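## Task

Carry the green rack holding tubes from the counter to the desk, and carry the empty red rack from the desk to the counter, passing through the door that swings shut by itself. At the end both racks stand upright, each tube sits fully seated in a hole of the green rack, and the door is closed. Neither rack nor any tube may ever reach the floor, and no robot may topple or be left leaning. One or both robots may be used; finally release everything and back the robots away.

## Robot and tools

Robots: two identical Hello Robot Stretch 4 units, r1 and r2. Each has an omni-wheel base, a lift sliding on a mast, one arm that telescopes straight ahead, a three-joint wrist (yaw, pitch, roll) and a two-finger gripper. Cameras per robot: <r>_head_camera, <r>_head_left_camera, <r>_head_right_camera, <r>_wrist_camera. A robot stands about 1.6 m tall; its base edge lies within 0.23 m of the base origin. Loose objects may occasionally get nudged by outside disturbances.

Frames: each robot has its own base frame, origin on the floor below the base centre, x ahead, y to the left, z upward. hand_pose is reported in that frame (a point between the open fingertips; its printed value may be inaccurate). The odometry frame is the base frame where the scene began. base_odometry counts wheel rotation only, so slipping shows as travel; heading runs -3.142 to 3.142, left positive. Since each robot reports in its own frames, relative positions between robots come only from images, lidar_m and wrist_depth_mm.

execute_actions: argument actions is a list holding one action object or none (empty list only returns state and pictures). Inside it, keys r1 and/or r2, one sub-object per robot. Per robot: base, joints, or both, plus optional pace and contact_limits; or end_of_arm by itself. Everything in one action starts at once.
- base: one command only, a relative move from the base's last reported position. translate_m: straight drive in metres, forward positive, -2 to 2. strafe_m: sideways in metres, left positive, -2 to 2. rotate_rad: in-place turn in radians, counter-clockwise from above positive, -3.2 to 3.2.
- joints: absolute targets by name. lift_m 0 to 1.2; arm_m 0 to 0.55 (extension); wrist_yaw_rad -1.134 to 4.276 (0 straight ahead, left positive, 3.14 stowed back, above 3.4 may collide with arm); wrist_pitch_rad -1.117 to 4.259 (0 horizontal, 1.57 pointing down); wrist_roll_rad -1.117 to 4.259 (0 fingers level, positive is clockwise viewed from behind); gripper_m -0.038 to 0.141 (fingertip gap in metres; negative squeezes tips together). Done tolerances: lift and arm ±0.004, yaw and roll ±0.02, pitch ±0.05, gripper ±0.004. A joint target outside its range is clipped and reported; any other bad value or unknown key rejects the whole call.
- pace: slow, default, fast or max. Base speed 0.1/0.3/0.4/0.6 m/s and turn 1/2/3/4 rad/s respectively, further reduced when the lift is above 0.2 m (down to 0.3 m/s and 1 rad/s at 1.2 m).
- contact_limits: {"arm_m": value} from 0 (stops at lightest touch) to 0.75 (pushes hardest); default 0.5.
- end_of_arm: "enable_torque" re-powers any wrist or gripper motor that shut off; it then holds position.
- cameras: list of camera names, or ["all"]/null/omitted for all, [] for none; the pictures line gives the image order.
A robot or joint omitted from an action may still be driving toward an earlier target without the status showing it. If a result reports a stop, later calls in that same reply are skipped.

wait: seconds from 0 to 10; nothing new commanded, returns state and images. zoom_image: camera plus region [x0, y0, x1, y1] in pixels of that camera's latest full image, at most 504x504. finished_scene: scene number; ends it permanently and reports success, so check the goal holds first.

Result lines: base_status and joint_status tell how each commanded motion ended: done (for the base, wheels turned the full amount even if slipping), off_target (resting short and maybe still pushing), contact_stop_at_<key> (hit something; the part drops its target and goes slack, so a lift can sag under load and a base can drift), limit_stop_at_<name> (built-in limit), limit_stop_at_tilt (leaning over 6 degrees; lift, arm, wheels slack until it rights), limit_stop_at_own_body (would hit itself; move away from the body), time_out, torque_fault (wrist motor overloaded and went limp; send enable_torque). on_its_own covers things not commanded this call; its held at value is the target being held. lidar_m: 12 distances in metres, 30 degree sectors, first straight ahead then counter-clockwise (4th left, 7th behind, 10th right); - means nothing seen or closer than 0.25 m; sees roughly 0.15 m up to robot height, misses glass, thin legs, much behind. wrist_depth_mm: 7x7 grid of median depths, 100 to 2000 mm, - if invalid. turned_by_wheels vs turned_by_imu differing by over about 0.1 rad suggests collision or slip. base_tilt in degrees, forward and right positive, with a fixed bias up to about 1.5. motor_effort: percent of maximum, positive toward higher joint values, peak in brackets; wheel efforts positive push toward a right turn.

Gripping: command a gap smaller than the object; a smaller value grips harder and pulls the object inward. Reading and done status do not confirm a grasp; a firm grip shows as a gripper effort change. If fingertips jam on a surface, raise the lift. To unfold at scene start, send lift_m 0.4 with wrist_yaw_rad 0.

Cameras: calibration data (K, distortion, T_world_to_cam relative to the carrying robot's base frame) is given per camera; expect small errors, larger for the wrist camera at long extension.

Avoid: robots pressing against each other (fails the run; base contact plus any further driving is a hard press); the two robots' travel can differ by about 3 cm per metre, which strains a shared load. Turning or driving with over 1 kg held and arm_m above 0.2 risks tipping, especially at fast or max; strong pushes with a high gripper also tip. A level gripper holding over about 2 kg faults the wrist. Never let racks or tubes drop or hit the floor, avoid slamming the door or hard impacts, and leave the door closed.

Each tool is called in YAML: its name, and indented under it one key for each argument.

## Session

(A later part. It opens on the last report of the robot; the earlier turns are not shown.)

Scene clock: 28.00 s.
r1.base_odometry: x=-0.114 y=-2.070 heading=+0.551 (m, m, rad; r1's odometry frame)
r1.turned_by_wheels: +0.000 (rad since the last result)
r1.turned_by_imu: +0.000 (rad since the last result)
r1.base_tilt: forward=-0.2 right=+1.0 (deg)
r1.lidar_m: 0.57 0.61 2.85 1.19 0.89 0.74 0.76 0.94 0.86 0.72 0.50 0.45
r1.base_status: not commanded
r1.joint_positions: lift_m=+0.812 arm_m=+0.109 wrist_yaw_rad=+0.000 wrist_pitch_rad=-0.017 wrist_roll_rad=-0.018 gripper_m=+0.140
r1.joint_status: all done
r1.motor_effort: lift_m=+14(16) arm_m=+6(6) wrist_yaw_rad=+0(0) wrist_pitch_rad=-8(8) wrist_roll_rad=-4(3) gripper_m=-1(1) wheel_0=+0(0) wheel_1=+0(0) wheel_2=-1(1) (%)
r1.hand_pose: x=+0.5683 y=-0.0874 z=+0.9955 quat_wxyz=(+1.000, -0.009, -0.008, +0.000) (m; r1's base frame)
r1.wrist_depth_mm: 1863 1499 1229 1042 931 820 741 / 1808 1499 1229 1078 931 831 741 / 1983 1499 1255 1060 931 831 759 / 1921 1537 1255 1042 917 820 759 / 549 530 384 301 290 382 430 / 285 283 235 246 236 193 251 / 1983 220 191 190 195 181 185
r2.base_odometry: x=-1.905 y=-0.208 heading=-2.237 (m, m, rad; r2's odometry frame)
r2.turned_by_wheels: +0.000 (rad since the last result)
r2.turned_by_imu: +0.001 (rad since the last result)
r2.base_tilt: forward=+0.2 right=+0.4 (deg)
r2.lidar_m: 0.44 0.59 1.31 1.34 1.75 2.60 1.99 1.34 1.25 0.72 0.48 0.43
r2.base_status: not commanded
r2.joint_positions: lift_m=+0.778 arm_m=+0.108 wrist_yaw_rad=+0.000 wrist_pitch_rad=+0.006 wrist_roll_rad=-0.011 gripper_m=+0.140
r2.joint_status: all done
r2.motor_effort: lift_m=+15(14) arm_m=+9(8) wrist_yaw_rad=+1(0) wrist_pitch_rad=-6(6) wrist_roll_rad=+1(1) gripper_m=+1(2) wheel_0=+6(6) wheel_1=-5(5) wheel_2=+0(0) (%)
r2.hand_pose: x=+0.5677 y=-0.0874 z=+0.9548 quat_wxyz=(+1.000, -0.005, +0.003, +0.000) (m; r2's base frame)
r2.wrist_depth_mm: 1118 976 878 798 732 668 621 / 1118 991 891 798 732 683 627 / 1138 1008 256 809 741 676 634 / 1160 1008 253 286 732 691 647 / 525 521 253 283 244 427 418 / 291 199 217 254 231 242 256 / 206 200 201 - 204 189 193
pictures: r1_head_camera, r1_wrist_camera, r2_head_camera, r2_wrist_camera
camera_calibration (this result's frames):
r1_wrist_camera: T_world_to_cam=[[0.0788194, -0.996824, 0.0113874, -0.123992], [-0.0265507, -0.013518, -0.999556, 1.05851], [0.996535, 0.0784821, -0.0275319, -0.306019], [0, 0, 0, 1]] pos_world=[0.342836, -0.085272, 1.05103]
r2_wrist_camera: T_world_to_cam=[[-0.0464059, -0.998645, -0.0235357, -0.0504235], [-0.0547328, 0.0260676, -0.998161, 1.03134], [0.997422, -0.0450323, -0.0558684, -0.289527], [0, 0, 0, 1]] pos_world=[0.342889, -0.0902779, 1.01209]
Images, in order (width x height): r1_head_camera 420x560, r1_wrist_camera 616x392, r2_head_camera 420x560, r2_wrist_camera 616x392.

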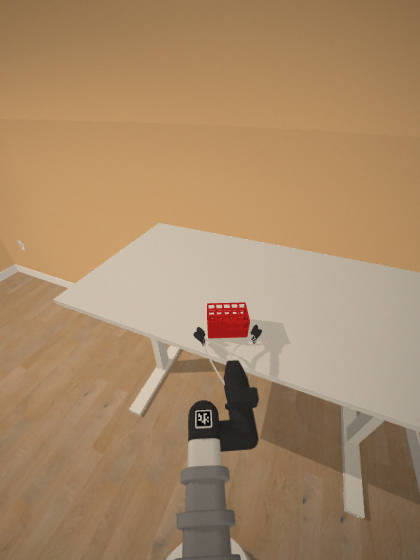

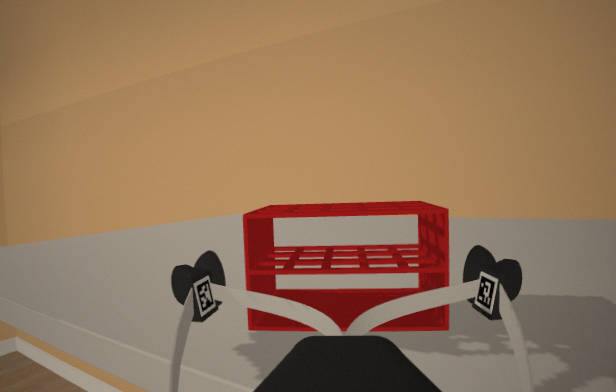

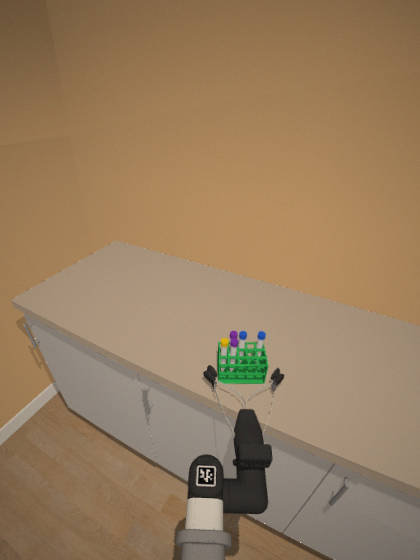

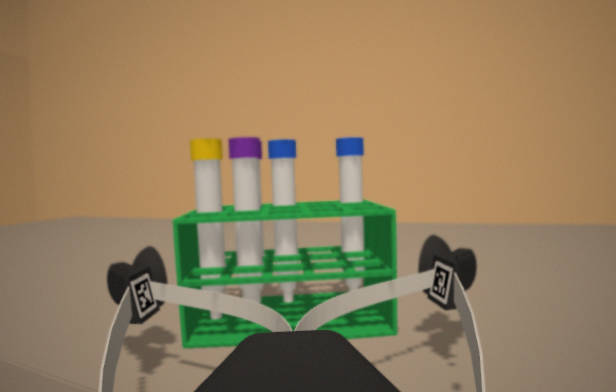

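execute_actions:
  actions:
    - {"r1":{"joints":{"arm_m":0.16},"pace":"slow"},"r2":{"base":{"strafe_m":0.005},"joints":{"arm_m":0.157},"pace":"slow"}}
  cameras: ["r1_wrist_camera","r2_wrist_camera"]

execute_actions:
  actions:
    - {"r1":{"joints":{"gripper_m":0.06}},"r2":{"joints":{"gripper_m":0.06}}}
  cameras: ["r1_head_camera","r1_wrist_camera","r2_head_camera","r2_wrist_camera"]

execute_actions:
  actions:
    - {"r1":{"joints":{"lift_m":0.85},"pace":"slow"},"r2":{"joints":{"lift_m":0.82},"pace":"slow"}}
  cameras: ["r1_wrist_camera","r2_wrist_camera"]

Scene clock: 34.60 s.
r1.base_odometry: x=-0.114 y=-2.070 heading=+0.551 (m, m, rad; r1's odometry frame)
r1.turned_by_wheels: +0.000 (rad since the last result)
r1.turned_by_imu: +0.000 (rad since the last result)
r1.base_tilt: forward=-0.2 right=+0.9 (deg)
r1.lidar_m: 0.54 0.61 2.85 1.18 0.87 0.73 0.75 0.95 0.87 0.75 0.51 0.46
r1.base_status: not commanded
r1.joint_positions: lift_m=+0.812 arm_m=+0.159 wrist_yaw_rad=+0.000 wrist_pitch_rad=-0.017 wrist_roll_rad=-0.018 gripper_m=+0.140
r1.joint_status: all done
r1.motor_effort: lift_m=+14(14) arm_m=+6(6) wrist_yaw_rad=+1(1) wrist_pitch_rad=-7(8) wrist_roll_rad=-5(4) gripper_m=-1(1) wheel_0=+0(0) wheel_1=+0(0) wheel_2=-1(1) (%)
r1.hand_pose: x=+0.6183 y=-0.0874 z=+0.9955 quat_wxyz=(+1.000, -0.009, -0.008, +0.000) (m; r1's base frame)
r1.wrist_depth_mm: 1708 1430 1160 1008 878 778 715 / 1756 1397 1182 1008 891 788 715 / 1808 1430 1182 1025 891 798 723 / 1863 1464 1205 991 866 798 732 / 544 525 233 492 268 213 430 / 285 283 200 223 191 192 250 / 197 204 191 190 191 180 185
r2.base_odometry: x=-1.901 y=-0.210 heading=-2.237 (m, m, rad; r2's odometry frame)
r2.turned_by_wheels: +0.000 (rad since the last result)
r2.turned_by_imu: +0.002 (rad since the last result)
r2.base_tilt: forward=+0.1 right=+0.4 (deg)
r2.lidar_m: 0.48 0.60 1.29 1.34 1.75 2.62 2.03 1.35 1.26 0.74 0.45 0.43
r2.base_status: done
r2.joint_positions: lift_m=+0.778 arm_m=+0.155 wrist_yaw_rad=+0.000 wrist_pitch_rad=+0.006 wrist_roll_rad=-0.011 gripper_m=+0.140
r2.joint_status: all done
r2.motor_effort: lift_m=+15(15) arm_m=+9(10) wrist_yaw_rad=+2(1) wrist_pitch_rad=-5(6) wrist_roll_rad=+1(0) gripper_m=+0(1) wheel_0=-6(8) wheel_1=+7(8) wheel_2=+0(5) (%)
r2.hand_pose: x=+0.6147 y=-0.0874 z=+0.9548 quat_wxyz=(+1.000, -0.005, +0.003, +0.000) (m; r2's base frame)
r2.wrist_depth_mm: 1042 931 831 750 691 634 580 / 1060 946 842 768 699 634 597 / 1078 960 809 759 691 647 603 / 1098 976 222 254 683 654 603 / 525 449 224 377 230 427 415 / 290 198 203 201 209 240 256 / 206 200 194 - 198 189 192
pictures: r1_wrist_camera, r2_wrist_camera
camera_calibration (this result's frames):
r1_wrist_camera: T_world_to_cam=[[0.0787827, -0.996827, 0.0113871, -0.127919], [-0.0265512, -0.0135167, -0.999556, 1.05984], [0.996538, 0.0784454, -0.0275319, -0.355832], [0, 0, 0, 1]] pos_world=[0.392818, -0.0852744, 1.05103]
r2_wrist_camera: T_world_to_cam=[[-0.0464208, -0.998645, -0.0235357, -0.0482386], [-0.0547324, 0.0260685, -0.998161, 1.03392], [0.997421, -0.0450472, -0.0558684, -0.336382], [0, 0, 0, 1]] pos_world=[0.389864, -0.0902789, 1.01209]
Images, in order (width x height): r1_wrist_camera 616x392, r2_wrist_camera 616x392.

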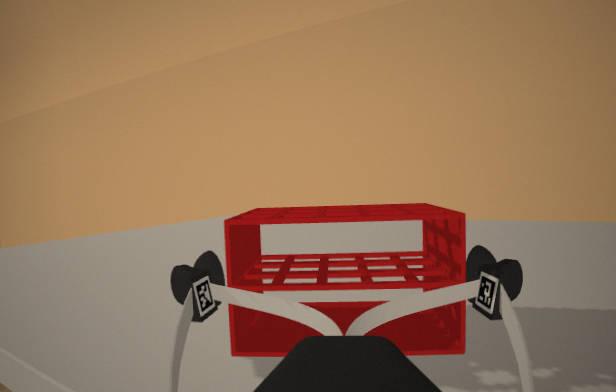

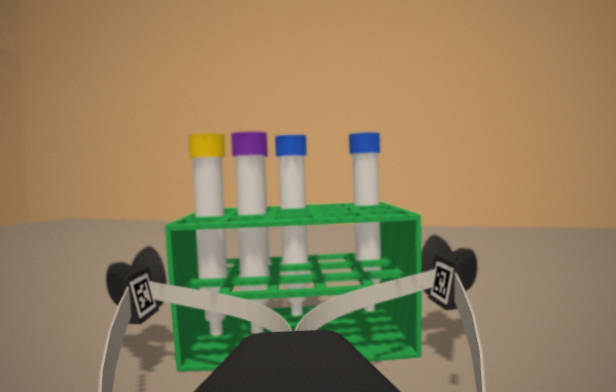

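Scene clock: 36.40 s.
r1.base_odometry: x=-0.114 y=-2.070 heading=+0.551 (m, m, rad; r1's odometry frame)
r1.turned_by_wheels: +0.000 (rad since the last result)
r1.turned_by_imu: +0.000 (rad since the last result)
r1.base_tilt: forward=-0.2 right=+1.0 (deg)
r1.lidar_m: 0.57 0.61 2.85 1.15 0.88 0.72 0.76 0.94 0.87 0.73 0.51 0.46
r1.base_status: not commanded
r1.joint_positions: lift_m=+0.812 arm_m=+0.159 wrist_yaw_rad=+0.000 wrist_pitch_rad=-0.017 wrist_roll_rad=-0.018 gripper_m=+0.061
r1.joint_status: all done
r1.motor_effort: lift_m=+14(14) arm_m=+6(6) wrist_yaw_rad=-3(1) wrist_pitch_rad=-7(7) wrist_roll_rad=-3(3) gripper_m=-29(27) wheel_0=+0(0) wheel_1=+0(0) wheel_2=-1(1) (%)
r1.hand_pose: x=+0.6183 y=-0.0874 z=+0.9955 quat_wxyz=(+1.000, -0.009, -0.008, +0.000) (m; r1's base frame)
r1.wrist_depth_mm: 1708 1397 1182 991 891 788 707 / 1756 1430 1182 1025 891 788 715 / 1808 1430 1205 1042 904 788 723 / 1808 1499 1229 1008 878 788 732 / 544 530 236 488 462 209 427 / 285 281 185 224 234 172 240 / 196 190 184 127 131 177 183
r2.base_odometry: x=-1.901 y=-0.210 heading=-2.237 (m, m, rad; r2's odometry frame)
r2.turned_by_wheels: +0.000 (rad since the last result)
r2.turned_by_imu: +0.001 (rad since the last result)
r2.base_tilt: forward=+0.2 right=+0.4 (deg)
r2.lidar_m: 0.47 0.60 1.30 1.34 1.75 2.60 2.01 1.35 1.25 0.72 0.49 0.43
r2.base_status: not commanded
r2.joint_positions: lift_m=+0.778 arm_m=+0.155 wrist_yaw_rad=+0.000 wrist_pitch_rad=+0.006 wrist_roll_rad=-0.011 gripper_m=+0.061
r2.joint_status: all done
r2.motor_effort: lift_m=+15(15) arm_m=+9(9) wrist_yaw_rad=+2(1) wrist_pitch_rad=-5(7) wrist_roll_rad=+0(0) gripper_m=-33(28) wheel_0=-6(6) wheel_1=+7(7) wheel_2=+0(0) (%)
r2.hand_pose: x=+0.6148 y=-0.0874 z=+0.9548 quat_wxyz=(+1.000, -0.005, +0.003, +0.000) (m; r2's base frame)
r2.wrist_depth_mm: 1042 946 831 750 691 627 591 / 1042 946 854 759 691 640 597 / 1078 960 205 768 683 640 603 / 1098 976 206 252 683 647 603 / 521 449 206 253 229 430 413 / 289 173 207 233 182 179 255 / 187 199 182 - 187 193 191
pictures: r1_head_camera, r1_wrist_camera, r2_head_camera, r2_wrist_camera
camera_calibration (this result's frames):
r1_wrist_camera: T_world_to_cam=[[0.0787828, -0.996827, 0.0113873, -0.127921], [-0.026553, -0.0135171, -0.999556, 1.05984], [0.996538, 0.0784454, -0.0275336, -0.355855], [0, 0, 0, 1]] pos_world=[0.392843, -0.0852743, 1.05103]
r2_wrist_camera: T_world_to_cam=[[-0.0464185, -0.998645, -0.0235356, -0.0482377], [-0.0547324, 0.0260682, -0.998161, 1.03392], [0.997422, -0.045045, -0.0558683, -0.33642], [0, 0, 0, 1]] pos_world=[0.389902, -0.0902787, 1.01209]
Images, in order (width x height): r1_head_camera 420x560, r1_wrist_camera 616x392, r2_head_camera 420x560, r2_wrist_camera 616x392.

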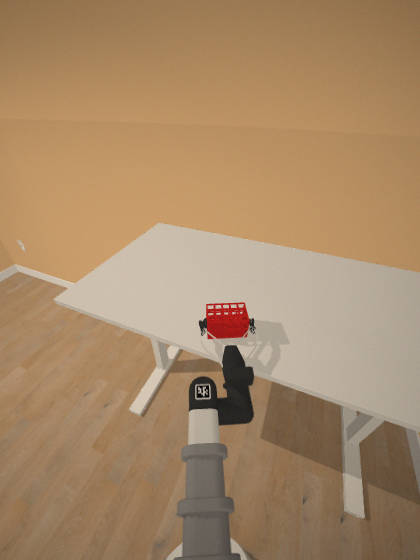

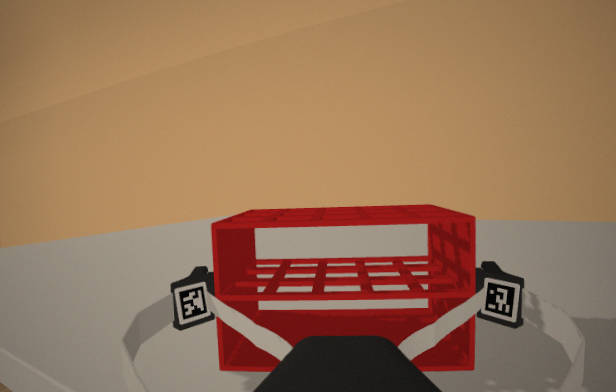

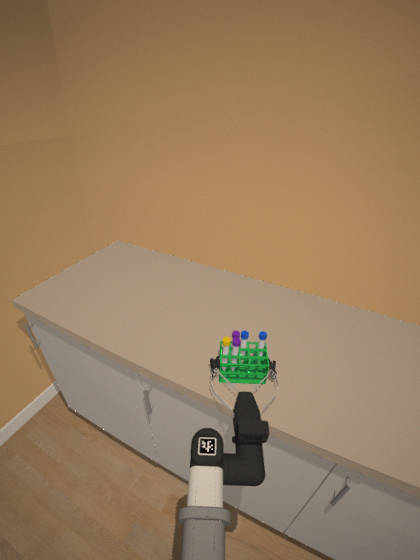

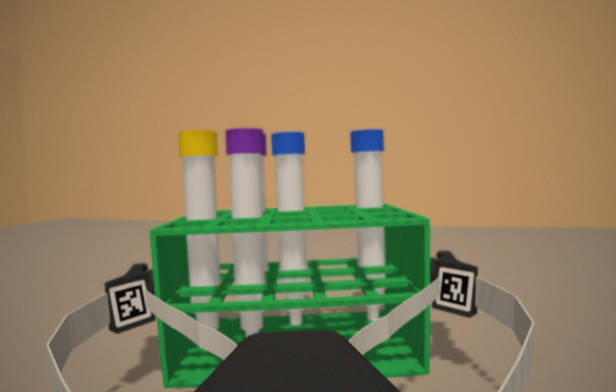

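Scene clock: 37.60 s.
r1.base_odometry: x=-0.114 y=-2.070 heading=+0.551 (m, m, rad; r1's odometry frame)
r1.turned_by_wheels: +0.000 (rad since the last result)
r1.turned_by_imu: +0.000 (rad since the last result)
r1.base_tilt: forward=+0.0 right=+1.0 (deg)
r1.lidar_m: 0.52 0.62 2.86 1.17 0.87 0.73 0.76 0.94 0.85 0.72 0.50 0.46
r1.base_status: not commanded
r1.joint_positions: lift_m=+0.849 arm_m=+0.159 wrist_yaw_rad=+0.000 wrist_pitch_rad=-0.016 wrist_roll_rad=-0.018 gripper_m=+0.061
r1.joint_status: all done
r1.motor_effort: lift_m=+27(27) arm_m=+6(6) wrist_yaw_rad=-1(0) wrist_pitch_rad=-9(9) wrist_roll_rad=-4(3) gripper_m=-30(31) wheel_0=+0(0) wheel_1=+0(0) wheel_2=-1(1) (%)
r1.hand_pose: x=+0.6183 y=-0.0874 z=+1.0324 quat_wxyz=(+1.000, -0.009, -0.008, +0.000) (m; r1's base frame)
r1.wrist_depth_mm: 1756 1397 1160 1008 891 778 707 / 1756 1430 1182 1008 891 788 715 / 1808 1430 1182 1008 891 798 715 / 1808 1464 1205 1025 866 788 732 / 1808 732 235 683 640 209 591 / 392 392 185 225 235 171 324 / 272 264 246 127 131 235 242
r2.base_odometry: x=-1.901 y=-0.210 heading=-2.237 (m, m, rad; r2's odometry frame)
r2.turned_by_wheels: +0.000 (rad since the last result)
r2.turned_by_imu: +0.000 (rad since the last result)
r2.base_tilt: forward=+0.2 right=+0.4 (deg)
r2.lidar_m: 0.47 0.59 1.29 1.36 1.75 2.61 2.02 1.35 1.25 0.71 0.48 0.43
r2.base_status: not commanded
r2.joint_positions: lift_m=+0.820 arm_m=+0.155 wrist_yaw_rad=+0.000 wrist_pitch_rad=+0.007 wrist_roll_rad=-0.011 gripper_m=+0.061
r2.joint_status: all done
r2.motor_effort: lift_m=+23(25) arm_m=+9(9) wrist_yaw_rad=+0(1) wrist_pitch_rad=-8(9) wrist_roll_rad=-1(0) gripper_m=-28(29) wheel_0=-6(6) wheel_1=+7(7) wheel_2=+0(0) (%)
r2.hand_pose: x=+0.6148 y=-0.0874 z=+0.9959 quat_wxyz=(+1.000, -0.005, +0.003, +0.000) (m; r2's base frame)
r2.wrist_depth_mm: 1042 946 831 750 683 627 591 / 1060 946 842 759 699 640 597 / 1098 946 211 759 683 647 603 / 1138 976 206 252 242 654 609 / 741 627 207 254 228 603 603 / 407 173 206 236 182 179 355 / 264 282 182 - 199 272 263
pictures: r1_wrist_camera, r2_wrist_camera
camera_calibration (this result's frames):
r1_wrist_camera: T_world_to_cam=[[0.0787882, -0.996827, 0.0113492, -0.128305], [-0.0270363, -0.0135171, -0.999543, 1.09695], [0.996525, 0.0784453, -0.0280155, -0.354338], [0, 0, 0, 1]] pos_world=[0.392873, -0.0852743, 1.08798]
r2_wrist_camera: T_world_to_cam=[[-0.0464407, -0.998645, -0.0234916, -0.0473015], [-0.0556792, 0.0260682, -0.998108, 1.07543], [0.997368, -0.0450449, -0.0568144, -0.33315], [0, 0, 0, 1]] pos_world=[0.389956, -0.0902787, 1.05336]
Images, in order (width x height): r1_wrist_camera 616x392, r2_wrist_camera 616x392.

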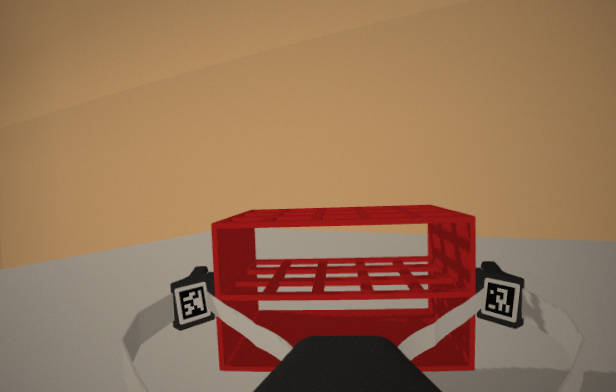

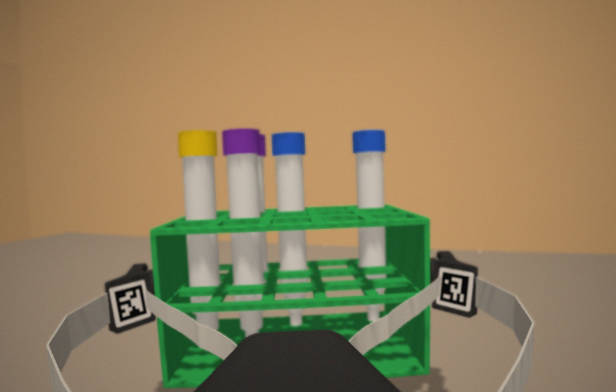

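execute_actions:
  actions:
    - {"r1":{"base":{"rotate_rad":-0.43},"joints":{"arm_m":0},"pace":"slow"},"r2":{"base":{"rotate_rad":-0.46},"joints":{"arm_m":0,"lift_m":0.87},"pace":"slow"}}
  cameras: []

execute_actions:
  actions:
    - {"r1":{"base":{"strafe_m":0.38}},"r2":{"base":{"translate_m":-1.0}}}
  cameras: []

execute_actions:
  actions:
    - {"r1":{"base":{"translate_m":-0.55}},"r2":{"base":{"translate_m":-1.15}}}
  cameras: ["r1_head_left_camera","r1_head_right_camera","r2_head_right_camera","r2_wrist_camera"]

Scene clock: 44.60 s.
r1.base_odometry: x=-0.114 y=-2.070 heading=+0.121 (m, m, rad; r1's odometry frame)
r1.turned_by_wheels: -0.430 (rad since the last result)
r1.turned_by_imu: -0.426 (rad since the last result)
r1.base_tilt: forward=-0.2 right=+1.0 (deg)
r1.lidar_m: 0.43 0.48 0.64 2.85 1.14 0.84 0.73 0.78 0.90 0.86 0.68 0.50
r1.base_status: done
r1.joint_positions: lift_m=+0.849 arm_m=+0.001 wrist_yaw_rad=+0.000 wrist_pitch_rad=-0.016 wrist_roll_rad=-0.018 gripper_m=+0.061
r1.joint_status: all done
r1.motor_effort: lift_m=+27(27) arm_m=-6(6) wrist_yaw_rad=+0(0) wrist_pitch_rad=-9(9) wrist_roll_rad=-3(4) gripper_m=-28(30) wheel_0=+1(4) wheel_1=+0(4) wheel_2=+1(4) (%)
r1.hand_pose: x=+0.4604 y=-0.0874 z=+1.0323 quat_wxyz=(+1.000, -0.009, -0.008, +0.000) (m; r1's base frame)
r1.wrist_depth_mm: 1118 1078 1060 1025 1025 991 960 / 1118 1098 1078 1042 1025 991 976 / 1118 1118 1060 1060 1042 1008 976 / 1160 1098 1078 1060 1025 991 1008 / 759 741 236 683 647 209 597 / 394 394 185 225 235 171 327 / 276 267 251 128 131 236 244
r2.base_odometry: x=-1.901 y=-0.210 heading=-2.695 (m, m, rad; r2's odometry frame)
r2.turned_by_wheels: -0.458 (rad since the last result)
r2.turned_by_imu: -0.455 (rad since the last result)
r2.base_tilt: forward=+0.1 right=+0.4 (deg)
r2.lidar_m: 0.43 0.44 0.65 1.28 1.37 1.85 2.64 1.83 1.32 1.25 0.64 0.47
r2.base_status: done
r2.joint_positions: lift_m=+0.870 arm_m=+0.002 wrist_yaw_rad=+0.000 wrist_pitch_rad=+0.007 wrist_roll_rad=-0.011 gripper_m=+0.061
r2.joint_status: all done
r2.motor_effort: lift_m=+23(25) arm_m=-9(10) wrist_yaw_rad=+1(1) wrist_pitch_rad=-10(9) wrist_roll_rad=+0(1) gripper_m=-32(29) wheel_0=+8(8) wheel_1=+7(9) wheel_2=+5(9) (%)
r2.hand_pose: x=+0.4610 y=-0.0874 z=+1.0458 quat_wxyz=(+1.000, -0.005, +0.004, +0.000) (m; r2's base frame)
r2.wrist_depth_mm: 831 831 854 854 866 878 891 / 831 831 866 866 866 891 891 / 842 842 206 878 891 891 904 / 842 854 206 252 243 904 904 / 854 854 207 253 228 831 809 / 559 173 206 235 182 179 484 / 357 387 182 - 198 368 366
pictures: none
No camera images: the call's "cameras" was empty. Leave "cameras" out to get every camera's image.

Scene clock: 49.43 s.
r1.base_odometry: x=-0.159 y=-1.693 heading=+0.121 (m, m, rad; r1's odometry frame)
r1.turned_by_wheels: +0.000 (rad since the last result)
r1.turned_by_imu: +0.001 (rad since the last result)
r1.base_tilt: forward=-0.3 right=+1.0 (deg)
r1.lidar_m: 0.43 0.49 1.80 2.48 1.06 0.85 0.81 0.84 1.06 1.24 0.67 0.52
r1.base_status: done
r1.joint_positions: lift_m=+0.850 arm_m=+0.001 wrist_yaw_rad=+0.000 wrist_pitch_rad=-0.016 wrist_roll_rad=-0.018 gripper_m=+0.061
r1.joint_status: not commanded
r1.motor_effort: lift_m=+26(27) arm_m=-6(6) wrist_yaw_rad=+1(1) wrist_pitch_rad=-9(9) wrist_roll_rad=-4(4) gripper_m=-32(31) wheel_0=+0(9) wheel_1=-1(9) wheel_2=+0(1) (%)
r1.hand_pose: x=+0.4604 y=-0.0874 z=+1.0324 quat_wxyz=(+1.000, -0.009, -0.008, +0.000) (m; r1's base frame)
r1.wrist_depth_mm: 1118 1098 1060 1025 1008 991 960 / 1118 1098 1078 1042 1008 991 976 / 1138 1098 1078 1042 1025 991 976 / 1138 1118 1098 1060 1025 1008 991 / 1138 741 236 691 647 209 597 / 397 394 185 225 234 171 329 / 276 266 250 127 131 236 244
r2.base_odometry: x=-0.999 y=+0.220 heading=-2.696 (m, m, rad; r2's odometry frame)
r2.turned_by_wheels: -0.001 (rad since the last result)
r2.turned_by_imu: +0.005 (rad since the last result)
r2.base_tilt: forward=+0.1 right=+0.4 (deg)
r2.lidar_m: 0.41 1.50 1.37 1.29 1.33 1.71 1.63 1.72 1.35 1.26 1.33 0.47
r2.base_status: done
r2.joint_positions: lift_m=+0.870 arm_m=+0.002 wrist_yaw_rad=+0.000 wrist_pitch_rad=+0.007 wrist_roll_rad=-0.011 gripper_m=+0.061
r2.joint_status: not commanded
r2.motor_effort: lift_m=+22(23) arm_m=-9(9) wrist_yaw_rad=+2(1) wrist_pitch_rad=-9(9) wrist_roll_rad=+0(1) gripper_m=-29(29) wheel_0=-7(10) wheel_1=-6(11) wheel_2=+4(7) (%)
r2.hand_pose: x=+0.4610 y=-0.0874 z=+1.0459 quat_wxyz=(+1.000, -0.005, +0.004, +0.000) (m; r2's base frame)
r2.wrist_depth_mm: 1756 1756 1808 1808 1863 1921 1618 / 1808 1808 1863 1863 1863 1921 1576 / 1808 1808 206 1863 1921 1921 1661 / 1863 1808 206 253 242 1983 1661 / 1255 1255 206 253 228 1983 1708 / 1229 173 207 236 183 179 1661 / 1229 1281 183 - 199 1366 1708
pictures: none
No camera images: the call's "cameras" was empty. Leave "cameras" out to get every camera's image.

Scene clock: 54.73 s.
r1.base_odometry: x=-0.705 y=-1.759 heading=+0.120 (m, m, rad; r1's odometry frame)
r1.turned_by_wheels: +0.000 (rad since the last result)
r1.turned_by_imu: +0.003 (rad since the last result)
r1.base_tilt: forward=-0.2 right=+1.1 (deg)
r1.lidar_m: 0.41 1.06 2.56 0.77 0.38 0.28 0.26 0.28 0.39 0.82 1.29 1.06
r1.base_status: done
r1.joint_positions: lift_m=+0.850 arm_m=+0.001 wrist_yaw_rad=+0.000 wrist_pitch_rad=-0.016 wrist_roll_rad=-0.018 gripper_m=+0.061
r1.joint_status: not commanded
r1.motor_effort: lift_m=+26(26) arm_m=-6(6) wrist_yaw_rad=-2(1) wrist_pitch_rad=-9(10) wrist_roll_rad=-3(3) gripper_m=-30(28) wheel_0=-1(5) wheel_1=+0(4) wheel_2=-3(9) (%)
r1.hand_pose: x=+0.4603 y=-0.0874 z=+1.0324 quat_wxyz=(+1.000, -0.009, -0.008, +0.000) (m; r1's base frame)
r1.wrist_depth_mm: 1756 1708 1618 1576 1537 1537 1499 / 1756 1661 1661 1618 1576 1499 1499 / 1756 1708 1661 1661 1618 1537 1499 / 1808 1661 1661 1661 1576 1537 1499 / 1756 1708 236 809 931 209 1499 / 1808 1708 185 225 235 171 1537 / 1808 1756 1708 128 131 1576 1537
r2.base_odometry: x=+0.039 y=+0.715 heading=-2.697 (m, m, rad; r2's odometry frame)
r2.turned_by_wheels: -0.001 (rad since the last result)
r2.turned_by_imu: +0.006 (rad since the last result)
r2.base_tilt: forward=+0.2 right=+0.4 (deg)
r2.lidar_m: 0.43 1.83 1.35 1.28 0.74 0.46 0.44 0.47 0.65 1.27 1.26 0.49
r2.base_status: done
r2.joint_positions: lift_m=+0.870 arm_m=+0.002 wrist_yaw_rad=+0.000 wrist_pitch_rad=+0.007 wrist_roll_rad=-0.011 gripper_m=+0.061
r2.joint_status: not commanded
r2.motor_effort: lift_m=+22(22) arm_m=-9(9) wrist_yaw_rad=+0(2) wrist_pitch_rad=-10(9) wrist_roll_rad=+0(1) gripper_m=-32(27) wheel_0=-7(11) wheel_1=-6(11) wheel_2=+3(15) (%)
r2.hand_pose: x=+0.4610 y=-0.0874 z=+1.0459 quat_wxyz=(+1.000, -0.005, +0.004, +0.000) (m; r2's base frame)
r2.wrist_depth_mm: - - - - - - 1618 / - - - - - - 1661 / - - 211 - - - 1708 / - - 206 253 242 - 1708 / - - 207 253 229 - 1708 / - 173 207 235 183 179 1756 / 1983 - 182 - 198 - 1756
pictures: r1_head_left_camera, r1_head_right_camera, r2_head_right_camera, r2_wrist_camera
camera_calibration (this result's frames):
r2_wrist_camera: T_world_to_cam=[[-0.0464123, -0.998646, -0.0234824, -0.0532809], [-0.0558409, 0.0260648, -0.998099, 1.11687], [0.99736, -0.0450128, -0.0569751, -0.176769], [0, 0, 0, 1]] pos_world=[0.236196, -0.0902766, 1.10342]
Images, in order (width x height): r1_head_left_camera 420x672, r1_head_right_camera 420x672, r2_head_right_camera 420x672, r2_wrist_camera 616x392.

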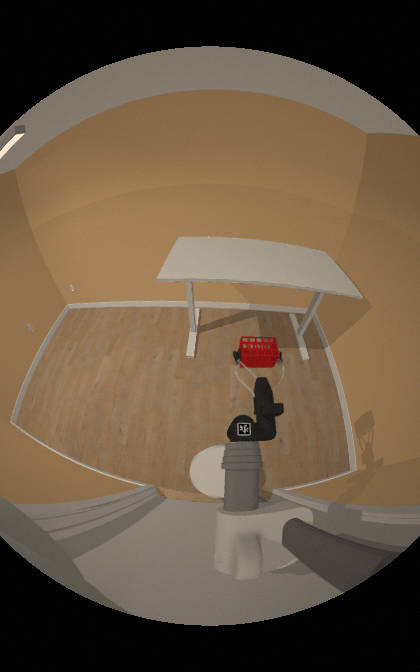

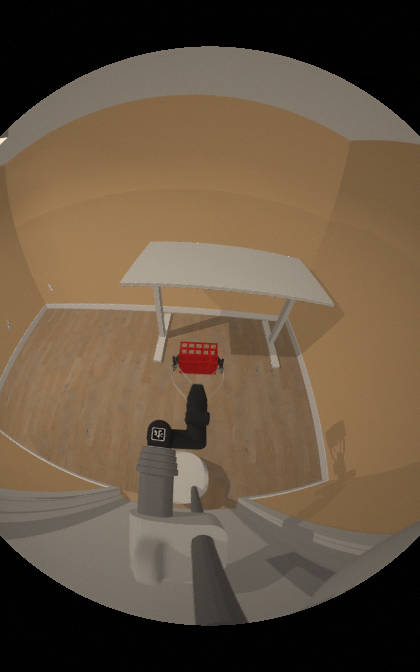

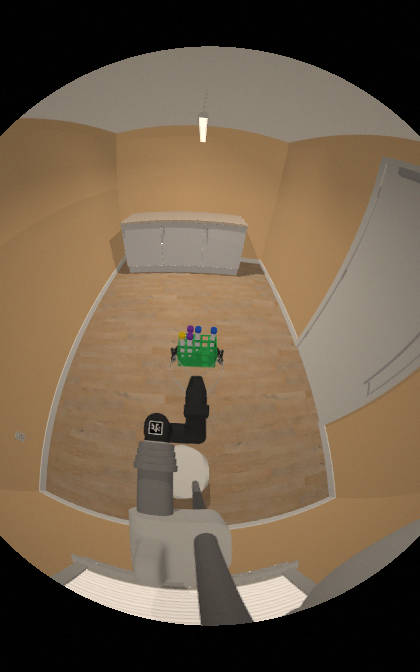

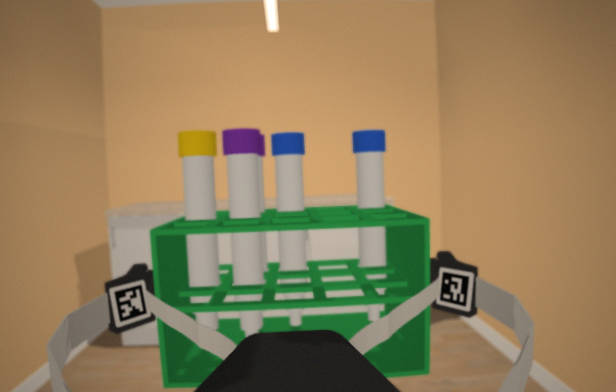

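execute_actions:
  actions:
    - {"r1":{"base":{"translate_m":-0.85},"pace":"slow"},"r2":{"base":{"rotate_rad":-1.57},"pace":"slow"}}
  cameras: ["r1_head_left_camera","r1_head_right_camera","r2_head_left_camera"]

action 0: r1: "base": translate_m = -0.85 would last too long for one action: at the pace "slow" translate_m can be at most 0.766 in either direction: name a faster pace, or command the rest in another action

execute_actions:
  actions:
    - {"r1":{"base":{"translate_m":-0.12},"pace":"slow"},"r2":{"base":{"rotate_rad":-1.57},"pace":"slow"}}
  cameras: []

execute_actions:
  actions:
    - {"r1":{"base":{"translate_m":-0.7}}}
  cameras: ["r1_head_left_camera","r1_head_right_camera","r2_head_left_camera"]

Scene clock: 59.93 s.
r1.base_odometry: x=-0.824 y=-1.773 heading=+0.120 (m, m, rad; r1's odometry frame)
r1.turned_by_wheels: -0.001 (rad since the last result)
r1.turned_by_imu: -0.006 (rad since the last result)
r1.base_tilt: forward=-0.1 right=+1.1 (deg)
r1.lidar_m: 0.43 1.16 2.59 0.47 0.28 0.25 - 0.25 0.33 0.43 1.31 1.16
r1.base_status: done
r1.joint_positions: lift_m=+0.850 arm_m=+0.001 wrist_yaw_rad=+0.000 wrist_pitch_rad=-0.016 wrist_roll_rad=-0.018 gripper_m=+0.061
r1.joint_status: not commanded
r1.motor_effort: lift_m=+24(26) arm_m=-5(5) wrist_yaw_rad=-1(4) wrist_pitch_rad=-10(11) wrist_roll_rad=-3(4) gripper_m=-31(32) wheel_0=-12(17) wheel_1=-16(24) wheel_2=+18(22) (%)
r1.hand_pose: x=+0.4602 y=-0.0874 z=+1.0324 quat_wxyz=(+1.000, -0.009, -0.008, +0.000) (m; r1's base frame)
r1.wrist_depth_mm: 1863 1808 1756 1708 1708 1618 1618 / 1921 1808 1756 1756 1708 1618 1618 / 1863 1808 1808 1756 1708 1661 1618 / 1921 1863 1863 1756 1708 1661 1618 / 1921 1808 235 976 946 209 1618 / 1921 1863 185 225 235 171 1205 / 1983 1863 1366 128 131 1708 1708
r2.base_odometry: x=+0.039 y=+0.715 heading=+2.018 (m, m, rad; r2's odometry frame)
r2.turned_by_wheels: -1.569 (rad since the last result)
r2.turned_by_imu: -1.562 (rad since the last result)
r2.base_tilt: forward=+0.2 right=+0.4 (deg)
r2.lidar_m: 0.40 1.22 1.83 2.58 1.87 1.36 1.27 0.74 0.50 0.46 0.48 0.48
r2.base_status: done
r2.joint_positions: lift_m=+0.870 arm_m=+0.002 wrist_yaw_rad=+0.000 wrist_pitch_rad=+0.007 wrist_roll_rad=-0.011 gripper_m=+0.061
r2.joint_status: not commanded
r2.motor_effort: lift_m=+22(22) arm_m=-9(9) wrist_yaw_rad=+1(1) wrist_pitch_rad=-9(9) wrist_roll_rad=+0(0) gripper_m=-30(29) wheel_0=+6(11) wheel_1=+5(10) wheel_2=+5(11) (%)
r2.hand_pose: x=+0.4610 y=-0.0875 z=+1.0459 quat_wxyz=(+1.000, -0.005, +0.004, +0.000) (m; r2's base frame)
r2.wrist_depth_mm: 960 1025 1060 1078 1078 778 569 / 960 1042 1078 1060 1098 798 580 / 960 1042 209 1060 1098 809 591 / 1008 1008 207 253 1098 831 597 / 991 1008 207 254 228 778 597 / 1025 173 207 236 182 179 603 / 1025 1025 182 - 198 866 603
pictures: none
No camera images: the call's "cameras" was empty. Leave "cameras" out to get every camera's image.

Scene clock: 63.73 s.
r1.base_odometry: x=-1.519 y=-1.856 heading=+0.120 (m, m, rad; r1's odometry frame)
r1.turned_by_wheels: +0.000 (rad since the last result)
r1.turned_by_imu: -0.025 (rad since the last result)
r1.base_tilt: forward=-0.1 right=+0.8 (deg)
r1.lidar_m: 0.42 0.54 0.25 0.25 - 0.25 0.34 0.93 0.85 1.27 0.68 0.67
r1.base_status: done
r1.joint_positions: lift_m=+0.850 arm_m=+0.001 wrist_yaw_rad=+0.000 wrist_pitch_rad=-0.016 wrist_roll_rad=-0.018 gripper_m=+0.061
r1.joint_status: not commanded
r1.motor_effort: lift_m=+24(24) arm_m=-4(5) wrist_yaw_rad=+1(2) wrist_pitch_rad=-10(10) wrist_roll_rad=-3(3) gripper_m=-32(29) wheel_0=-7(34) wheel_1=+4(23) wheel_2=+1(31) (%)
r1.hand_pose: x=+0.4601 y=-0.0874 z=+1.0325 quat_wxyz=(+1.000, -0.009, -0.008, +0.000) (m; r1's base frame)
r1.wrist_depth_mm: - - - - - - 1808 / - - - - - - 1863 / - - - - - - 1863 / - - - - - - 1808 / - - 235 - - 209 1921 / - - 185 224 235 171 1661 / - - - 127 131 1983 1983
r2.base_odometry: x=+0.039 y=+0.715 heading=+2.018 (m, m, rad; r2's odometry frame)
r2.turned_by_wheels: +0.000 (rad since the last result)
r2.turned_by_imu: +0.001 (rad since the last result)
r2.base_tilt: forward=+0.3 right=+0.4 (deg)
r2.lidar_m: 0.41 0.91 0.88 2.58 1.87 1.32 1.27 0.74 0.51 0.44 0.50 0.45
r2.base_status: not commanded
r2.joint_positions: lift_m=+0.870 arm_m=+0.002 wrist_yaw_rad=+0.000 wrist_pitch_rad=+0.007 wrist_roll_rad=-0.011 gripper_m=+0.061
r2.joint_status: not commanded
r2.motor_effort: lift_m=+22(22) arm_m=-9(9) wrist_yaw_rad=+2(2) wrist_pitch_rad=-9(8) wrist_roll_rad=-1(1) gripper_m=-27(28) wheel_0=+6(6) wheel_1=+5(5) wheel_2=+5(5) (%)
r2.hand_pose: x=+0.4610 y=-0.0875 z=+1.0459 quat_wxyz=(+1.000, -0.005, +0.004, +0.000) (m; r2's base frame)
r2.wrist_depth_mm: - - 1042 1060 1098 788 574 / - - 1042 1078 1078 798 574 / - - 207 1098 1098 809 591 / - - 206 254 1138 831 597 / - - 206 253 228 778 597 / - 173 207 235 183 179 603 / - - 183 - 198 866 597
pictures: r1_head_left_camera, r1_head_right_camera, r2_head_left_camera
Images, in order (width x height): r1_head_left_camera 420x672, r1_head_right_camera 420x672, r2_head_left_camera 420x672.

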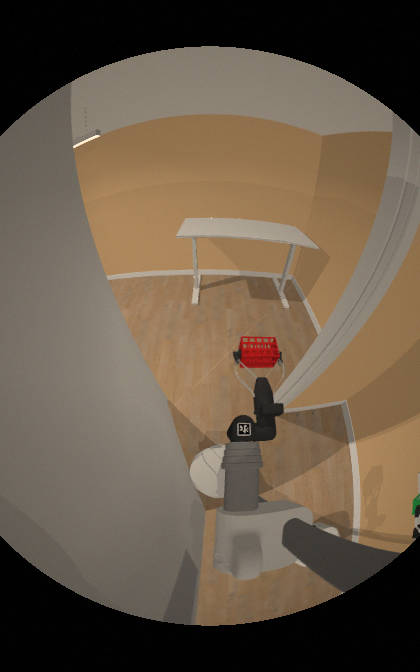

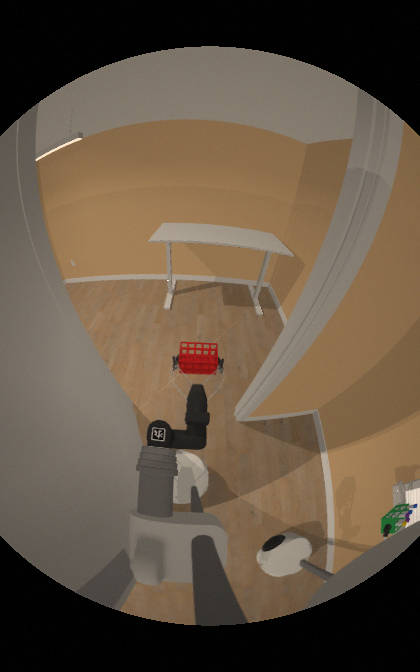

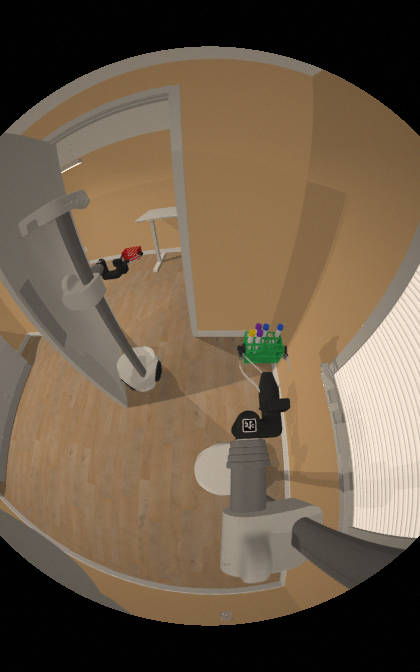

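execute_actions:
  actions:
    - {"r1":{"base":{"rotate_rad":-2.9},"pace":"slow"}}
  cameras: []

execute_actions:
  actions:
    - {"r1":{"base":{"strafe_m":-0.45}}}
  cameras: ["r1_head_left_camera","r1_head_right_camera","r2_head_left_camera"]

Scene clock: 69.27 s.
r1.base_odometry: x=-1.518 y=-1.856 heading=-2.780 (m, m, rad; r1's odometry frame)
r1.turned_by_wheels: -2.899 (rad since the last result)
r1.turned_by_imu: -2.864 (rad since the last result)
r1.base_tilt: forward=-0.3 right=+0.9 (deg)
r1.lidar_m: 0.42 0.90 0.84 1.06 0.65 1.84 2.18 0.35 0.25 - 0.25 0.25
r1.base_status: done
r1.joint_positions: lift_m=+0.850 arm_m=+0.001 wrist_yaw_rad=+0.000 wrist_pitch_rad=-0.016 wrist_roll_rad=-0.018 gripper_m=+0.061
r1.joint_status: not commanded
r1.motor_effort: lift_m=+24(24) arm_m=-4(4) wrist_yaw_rad=-1(3) wrist_pitch_rad=-10(10) wrist_roll_rad=-3(4) gripper_m=-31(31) wheel_0=+8(12) wheel_1=-4(12) wheel_2=+5(18) (%)
r1.hand_pose: x=+0.4599 y=-0.0875 z=+1.0325 quat_wxyz=(+1.000, -0.009, -0.008, +0.000) (m; r1's base frame)
r1.wrist_depth_mm: 931 1661 - 1983 1921 1708 1618 / 1255 1756 - 1921 1863 1708 1618 / 904 1756 - 1983 1921 1756 1661 / 917 1756 - 1983 1863 1756 1618 / 1205 1708 235 - 1921 209 1661 / 1229 1537 185 225 234 172 1618 / 1229 1618 - 128 131 1756 1708
r2.base_odometry: x=+0.039 y=+0.715 heading=+2.018 (m, m, rad; r2's odometry frame)
r2.turned_by_wheels: +0.000 (rad since the last result)
r2.turned_by_imu: +0.002 (rad since the last result)
r2.base_tilt: forward=+0.2 right=+0.4 (deg)
r2.lidar_m: 0.41 0.90 0.75 2.59 1.83 1.36 1.28 0.72 0.47 0.46 0.48 0.47
r2.base_status: not commanded
r2.joint_positions: lift_m=+0.870 arm_m=+0.002 wrist_yaw_rad=+0.000 wrist_pitch_rad=+0.007 wrist_roll_rad=-0.011 gripper_m=+0.061
r2.joint_status: not commanded
r2.motor_effort: lift_m=+22(22) arm_m=-9(9) wrist_yaw_rad=+1(2) wrist_pitch_rad=-9(8) wrist_roll_rad=+0(1) gripper_m=-30(30) wheel_0=+6(6) wheel_1=+5(5) wheel_2=+5(5) (%)
r2.hand_pose: x=+0.4610 y=-0.0875 z=+1.0459 quat_wxyz=(+1.000, -0.005, +0.004, +0.000) (m; r2's base frame)
r2.wrist_depth_mm: - - 1060 1078 1078 788 569 / - - 1060 1078 1098 798 580 / - - 207 1078 1098 820 585 / - - 206 253 1098 820 597 / - - 206 254 228 778 603 / - 173 208 236 183 179 597 / - - 182 - 199 878 603
pictures: none
No camera images: the call's "cameras" was empty. Leave "cameras" out to get every camera's image.

Scene clock: 72.30 s.
r1.base_odometry: x=-1.677 y=-1.436 heading=-2.780 (m, m, rad; r1's odometry frame)
r1.turned_by_wheels: +0.000 (rad since the last result)
r1.turned_by_imu: -0.083 (rad since the last result)
r1.base_tilt: forward=-0.3 right=+1.2 (deg)
r1.lidar_m: 0.42 1.17 1.11 1.53 1.00 1.97 0.35 0.25 - 0.25 0.26 2.03
r1.base_status: done
r1.joint_positions: lift_m=+0.850 arm_m=+0.001 wrist_yaw_rad=+0.000 wrist_pitch_rad=-0.016 wrist_roll_rad=-0.018 gripper_m=+0.061
r1.joint_status: not commanded
r1.motor_effort: lift_m=+23(24) arm_m=-4(4) wrist_yaw_rad=+0(12) wrist_pitch_rad=-10(16) wrist_roll_rad=-3(3) gripper_m=-30(32) wheel_0=+1(25) wheel_1=-2(34) wheel_2=+3(25) (%)
r1.hand_pose: x=+0.4599 y=-0.0874 z=+1.0326 quat_wxyz=(+1.000, -0.009, -0.008, +0.000) (m; r1's base frame)
r1.wrist_depth_mm: 1863 - 1921 1863 1756 1661 1576 / 1863 - 1983 1863 1756 1661 1576 / 1808 - 1983 1863 1756 1708 1576 / 1863 - 1983 1863 1756 1661 1618 / 1863 - 236 1921 1808 210 1576 / 1863 - 185 224 235 172 1618 / 1808 - 1983 127 131 1708 1661
r2.base_odometry: x=+0.039 y=+0.715 heading=+2.018 (m, m, rad; r2's odometry frame)
r2.turned_by_wheels: +0.000 (rad since the last result)
r2.turned_by_imu: +0.001 (rad since the last result)
r2.base_tilt: forward=+0.2 right=+0.4 (deg)
r2.lidar_m: 0.41 1.72 1.10 1.10 1.84 1.35 1.25 0.75 0.48 0.45 0.48 0.48
r2.base_status: not commanded
r2.joint_positions: lift_m=+0.870 arm_m=+0.002 wrist_yaw_rad=+0.000 wrist_pitch_rad=+0.007 wrist_roll_rad=-0.011 gripper_m=+0.061
r2.joint_status: not commanded
r2.motor_effort: lift_m=+22(22) arm_m=-9(9) wrist_yaw_rad=+2(2) wrist_pitch_rad=-9(8) wrist_roll_rad=-1(0) gripper_m=-32(31) wheel_0=+6(6) wheel_1=+5(5) wheel_2=+5(5) (%)
r2.hand_pose: x=+0.4610 y=-0.0875 z=+1.0459 quat_wxyz=(+1.000, -0.005, +0.004, +0.000) (m; r2's base frame)
r2.wrist_depth_mm: - - 1060 1078 1078 788 569 / - - 1060 1078 1078 798 585 / - - 207 1098 1118 809 591 / - - 206 252 1098 820 597 / - - 207 253 228 778 597 / - 173 206 236 182 179 603 / - - 182 - 199 866 609
pictures: r1_head_left_camera, r1_head_right_camera, r2_head_left_camera
Images, in order (width x height): r1_head_left_camera 420x672, r1_head_right_camera 420x672, r2_head_left_camera 420x672.

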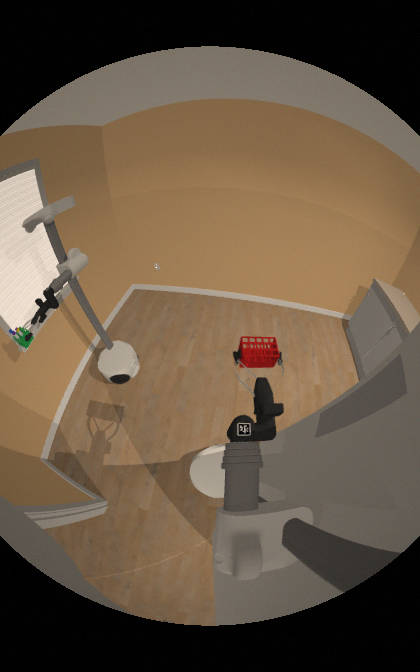

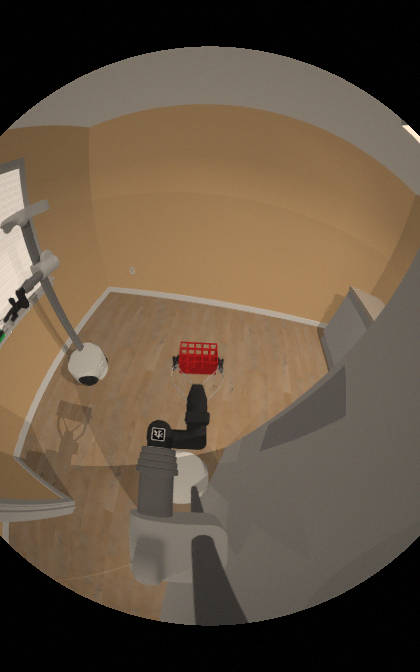

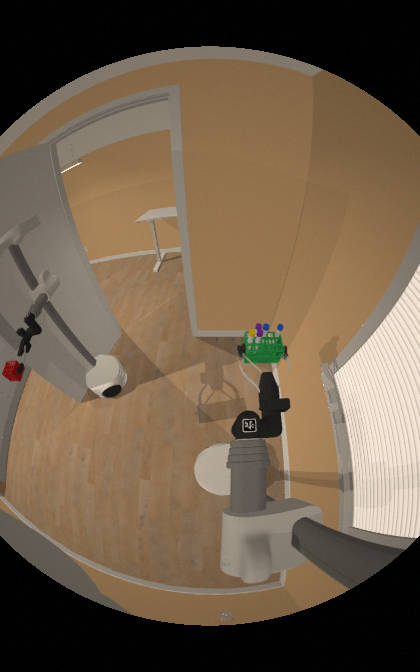

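execute_actions:
  actions:
    - {"r2":{"base":{"rotate_rad":0.58},"pace":"slow"},"r1":{"base":{"rotate_rad":-0.3},"pace":"slow"}}
  cameras: []

execute_actions:
  actions:
    - {"r2":{"base":{"translate_m":0.9}}}
  cameras: ["r2_head_right_camera","r2_head_left_camera"]

Scene clock: 75.97 s.
r1.base_odometry: x=-1.677 y=-1.436 heading=-3.079 (m, m, rad; r1's odometry frame)
r1.turned_by_wheels: -0.300 (rad since the last result)
r1.turned_by_imu: -0.297 (rad since the last result)
r1.base_tilt: forward=-0.3 right=+0.9 (deg)
r1.lidar_m: 0.41 2.01 1.13 0.91 1.01 1.01 0.57 0.26 0.25 - 0.25 0.32
r1.base_status: done
r1.joint_positions: lift_m=+0.850 arm_m=+0.001 wrist_yaw_rad=+0.000 wrist_pitch_rad=-0.016 wrist_roll_rad=-0.018 gripper_m=+0.061
r1.joint_status: not commanded
r1.motor_effort: lift_m=+23(23) arm_m=-3(3) wrist_yaw_rad=+0(1) wrist_pitch_rad=-10(10) wrist_roll_rad=-3(3) gripper_m=-30(30) wheel_0=+2(5) wheel_1=-2(2) wheel_2=+3(6) (%)
r1.hand_pose: x=+0.4599 y=-0.0874 z=+1.0326 quat_wxyz=(+1.000, -0.009, -0.008, +0.000) (m; r1's base frame)
r1.wrist_depth_mm: 1756 1756 1808 1863 1863 1921 1921 / 1756 1808 1808 1808 1921 1921 1921 / 1756 1808 1863 1863 1921 1921 1921 / 1808 1756 1808 1863 1863 1921 1921 / 1808 1808 235 1863 1863 209 1983 / 1808 1863 185 225 235 171 1661 / 1808 1808 1808 127 131 1983 1983
r2.base_odometry: x=+0.039 y=+0.715 heading=+2.596 (m, m, rad; r2's odometry frame)
r2.turned_by_wheels: +0.578 (rad since the last result)
r2.turned_by_imu: +0.578 (rad since the last result)
r2.base_tilt: forward=+0.2 right=+0.4 (deg)
r2.lidar_m: 0.42 1.11 1.19 1.77 1.32 1.27 0.70 0.49 0.44 0.49 0.72 0.45
r2.base_status: done
r2.joint_positions: lift_m=+0.870 arm_m=+0.002 wrist_yaw_rad=+0.000 wrist_pitch_rad=+0.007 wrist_roll_rad=-0.011 gripper_m=+0.061
r2.joint_status: not commanded
r2.motor_effort: lift_m=+22(22) arm_m=-9(9) wrist_yaw_rad=+0(2) wrist_pitch_rad=-9(8) wrist_roll_rad=+1(0) gripper_m=-29(32) wheel_0=-8(9) wheel_1=-6(10) wheel_2=-6(6) (%)
r2.hand_pose: x=+0.4610 y=-0.0874 z=+1.0459 quat_wxyz=(+1.000, -0.005, +0.004, +0.000) (m; r2's base frame)
r2.wrist_depth_mm: 1042 1308 - - - 960 878 / 1118 1336 - - - 960 891 / 1078 1336 207 - - 976 878 / 1078 1366 207 252 1060 991 891 / 1098 1281 208 253 229 976 904 / 1118 173 207 235 183 179 917 / 1118 1281 182 - 199 1025 917
pictures: none
No camera images: the call's "cameras" was empty. Leave "cameras" out to get every camera's image.

Scene clock: 80.47 s.
r1.base_odometry: x=-1.677 y=-1.436 heading=-3.079 (m, m, rad; r1's odometry frame)
r1.turned_by_wheels: +0.000 (rad since the last result)
r1.turned_by_imu: +0.000 (rad since the last result)
r1.base_tilt: forward=-0.3 right=+1.0 (deg)
r1.lidar_m: 0.43 2.02 1.76 0.41 0.42 0.56 0.59 0.26 0.25 - 0.25 0.32
r1.base_status: not commanded
r1.joint_positions: lift_m=+0.850 arm_m=+0.001 wrist_yaw_rad=+0.000 wrist_pitch_rad=-0.016 wrist_roll_rad=-0.018 gripper_m=+0.061
r1.joint_status: not commanded
r1.motor_effort: lift_m=+23(23) arm_m=-3(3) wrist_yaw_rad=-1(1) wrist_pitch_rad=-11(11) wrist_roll_rad=-3(4) gripper_m=-32(29) wheel_0=+2(2) wheel_1=-2(2) wheel_2=+3(3) (%)
r1.hand_pose: x=+0.4599 y=-0.0874 z=+1.0326 quat_wxyz=(+1.000, -0.009, -0.008, +0.000) (m; r1's base frame)
r1.wrist_depth_mm: 1708 1808 1808 1863 1863 1921 1921 / 1756 1863 1808 1808 1921 1863 1983 / 1808 1808 1808 1863 1863 1921 1983 / 1756 1808 1863 1921 1863 1921 1983 / 1756 1808 235 1863 1921 209 1983 / 1756 1808 185 225 234 172 1661 / 1808 1863 1863 127 131 1983 1983
r2.base_odometry: x=-0.731 y=+1.182 heading=+2.596 (m, m, rad; r2's odometry frame)
r2.turned_by_wheels: +0.001 (rad since the last result)
r2.turned_by_imu: -0.002 (rad since the last result)
r2.base_tilt: forward=+0.1 right=+0.5 (deg)
r2.lidar_m: 0.42 0.50 0.41 0.50 2.09 2.04 1.32 0.97 0.96 0.75 0.54 0.46
r2.base_status: done
r2.joint_positions: lift_m=+0.870 arm_m=+0.002 wrist_yaw_rad=+0.000 wrist_pitch_rad=+0.007 wrist_roll_rad=-0.011 gripper_m=+0.061
r2.joint_status: not commanded
r2.motor_effort: lift_m=+22(22) arm_m=-9(9) wrist_yaw_rad=+0(0) wrist_pitch_rad=-10(10) wrist_roll_rad=+1(1) gripper_m=-29(30) wheel_0=+6(11) wheel_1=+5(11) wheel_2=-4(14) (%)
r2.hand_pose: x=+0.4610 y=-0.0874 z=+1.0459 quat_wxyz=(+1.000, -0.005, +0.004, +0.000) (m; r2's base frame)
r2.wrist_depth_mm: 627 - - - - - 1983 / 640 - - - - - 1983 / 640 - 208 - - - - / 640 - 206 252 1618 - - / 647 732 207 254 228 - - / 580 173 207 236 182 178 - / 569 750 182 - 199 - -
pictures: r2_head_left_camera, r2_head_right_camera
Images, in order (width x height): r2_head_left_camera 420x672, r2_head_right_camera 420x672.

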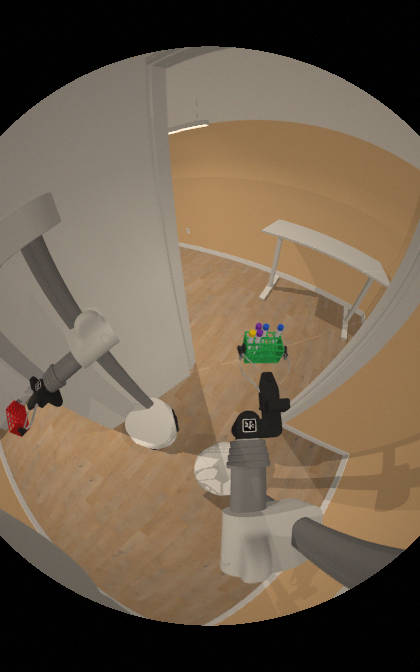

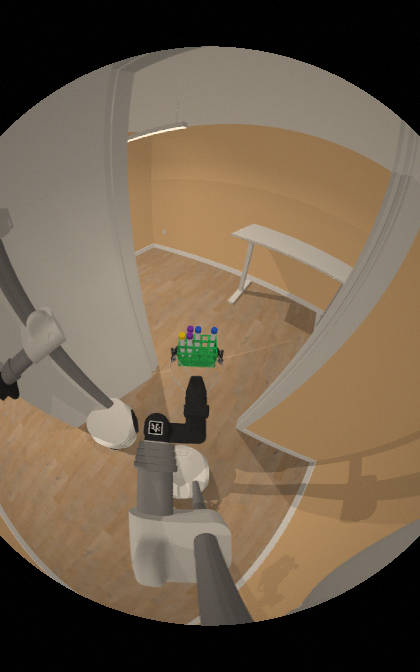

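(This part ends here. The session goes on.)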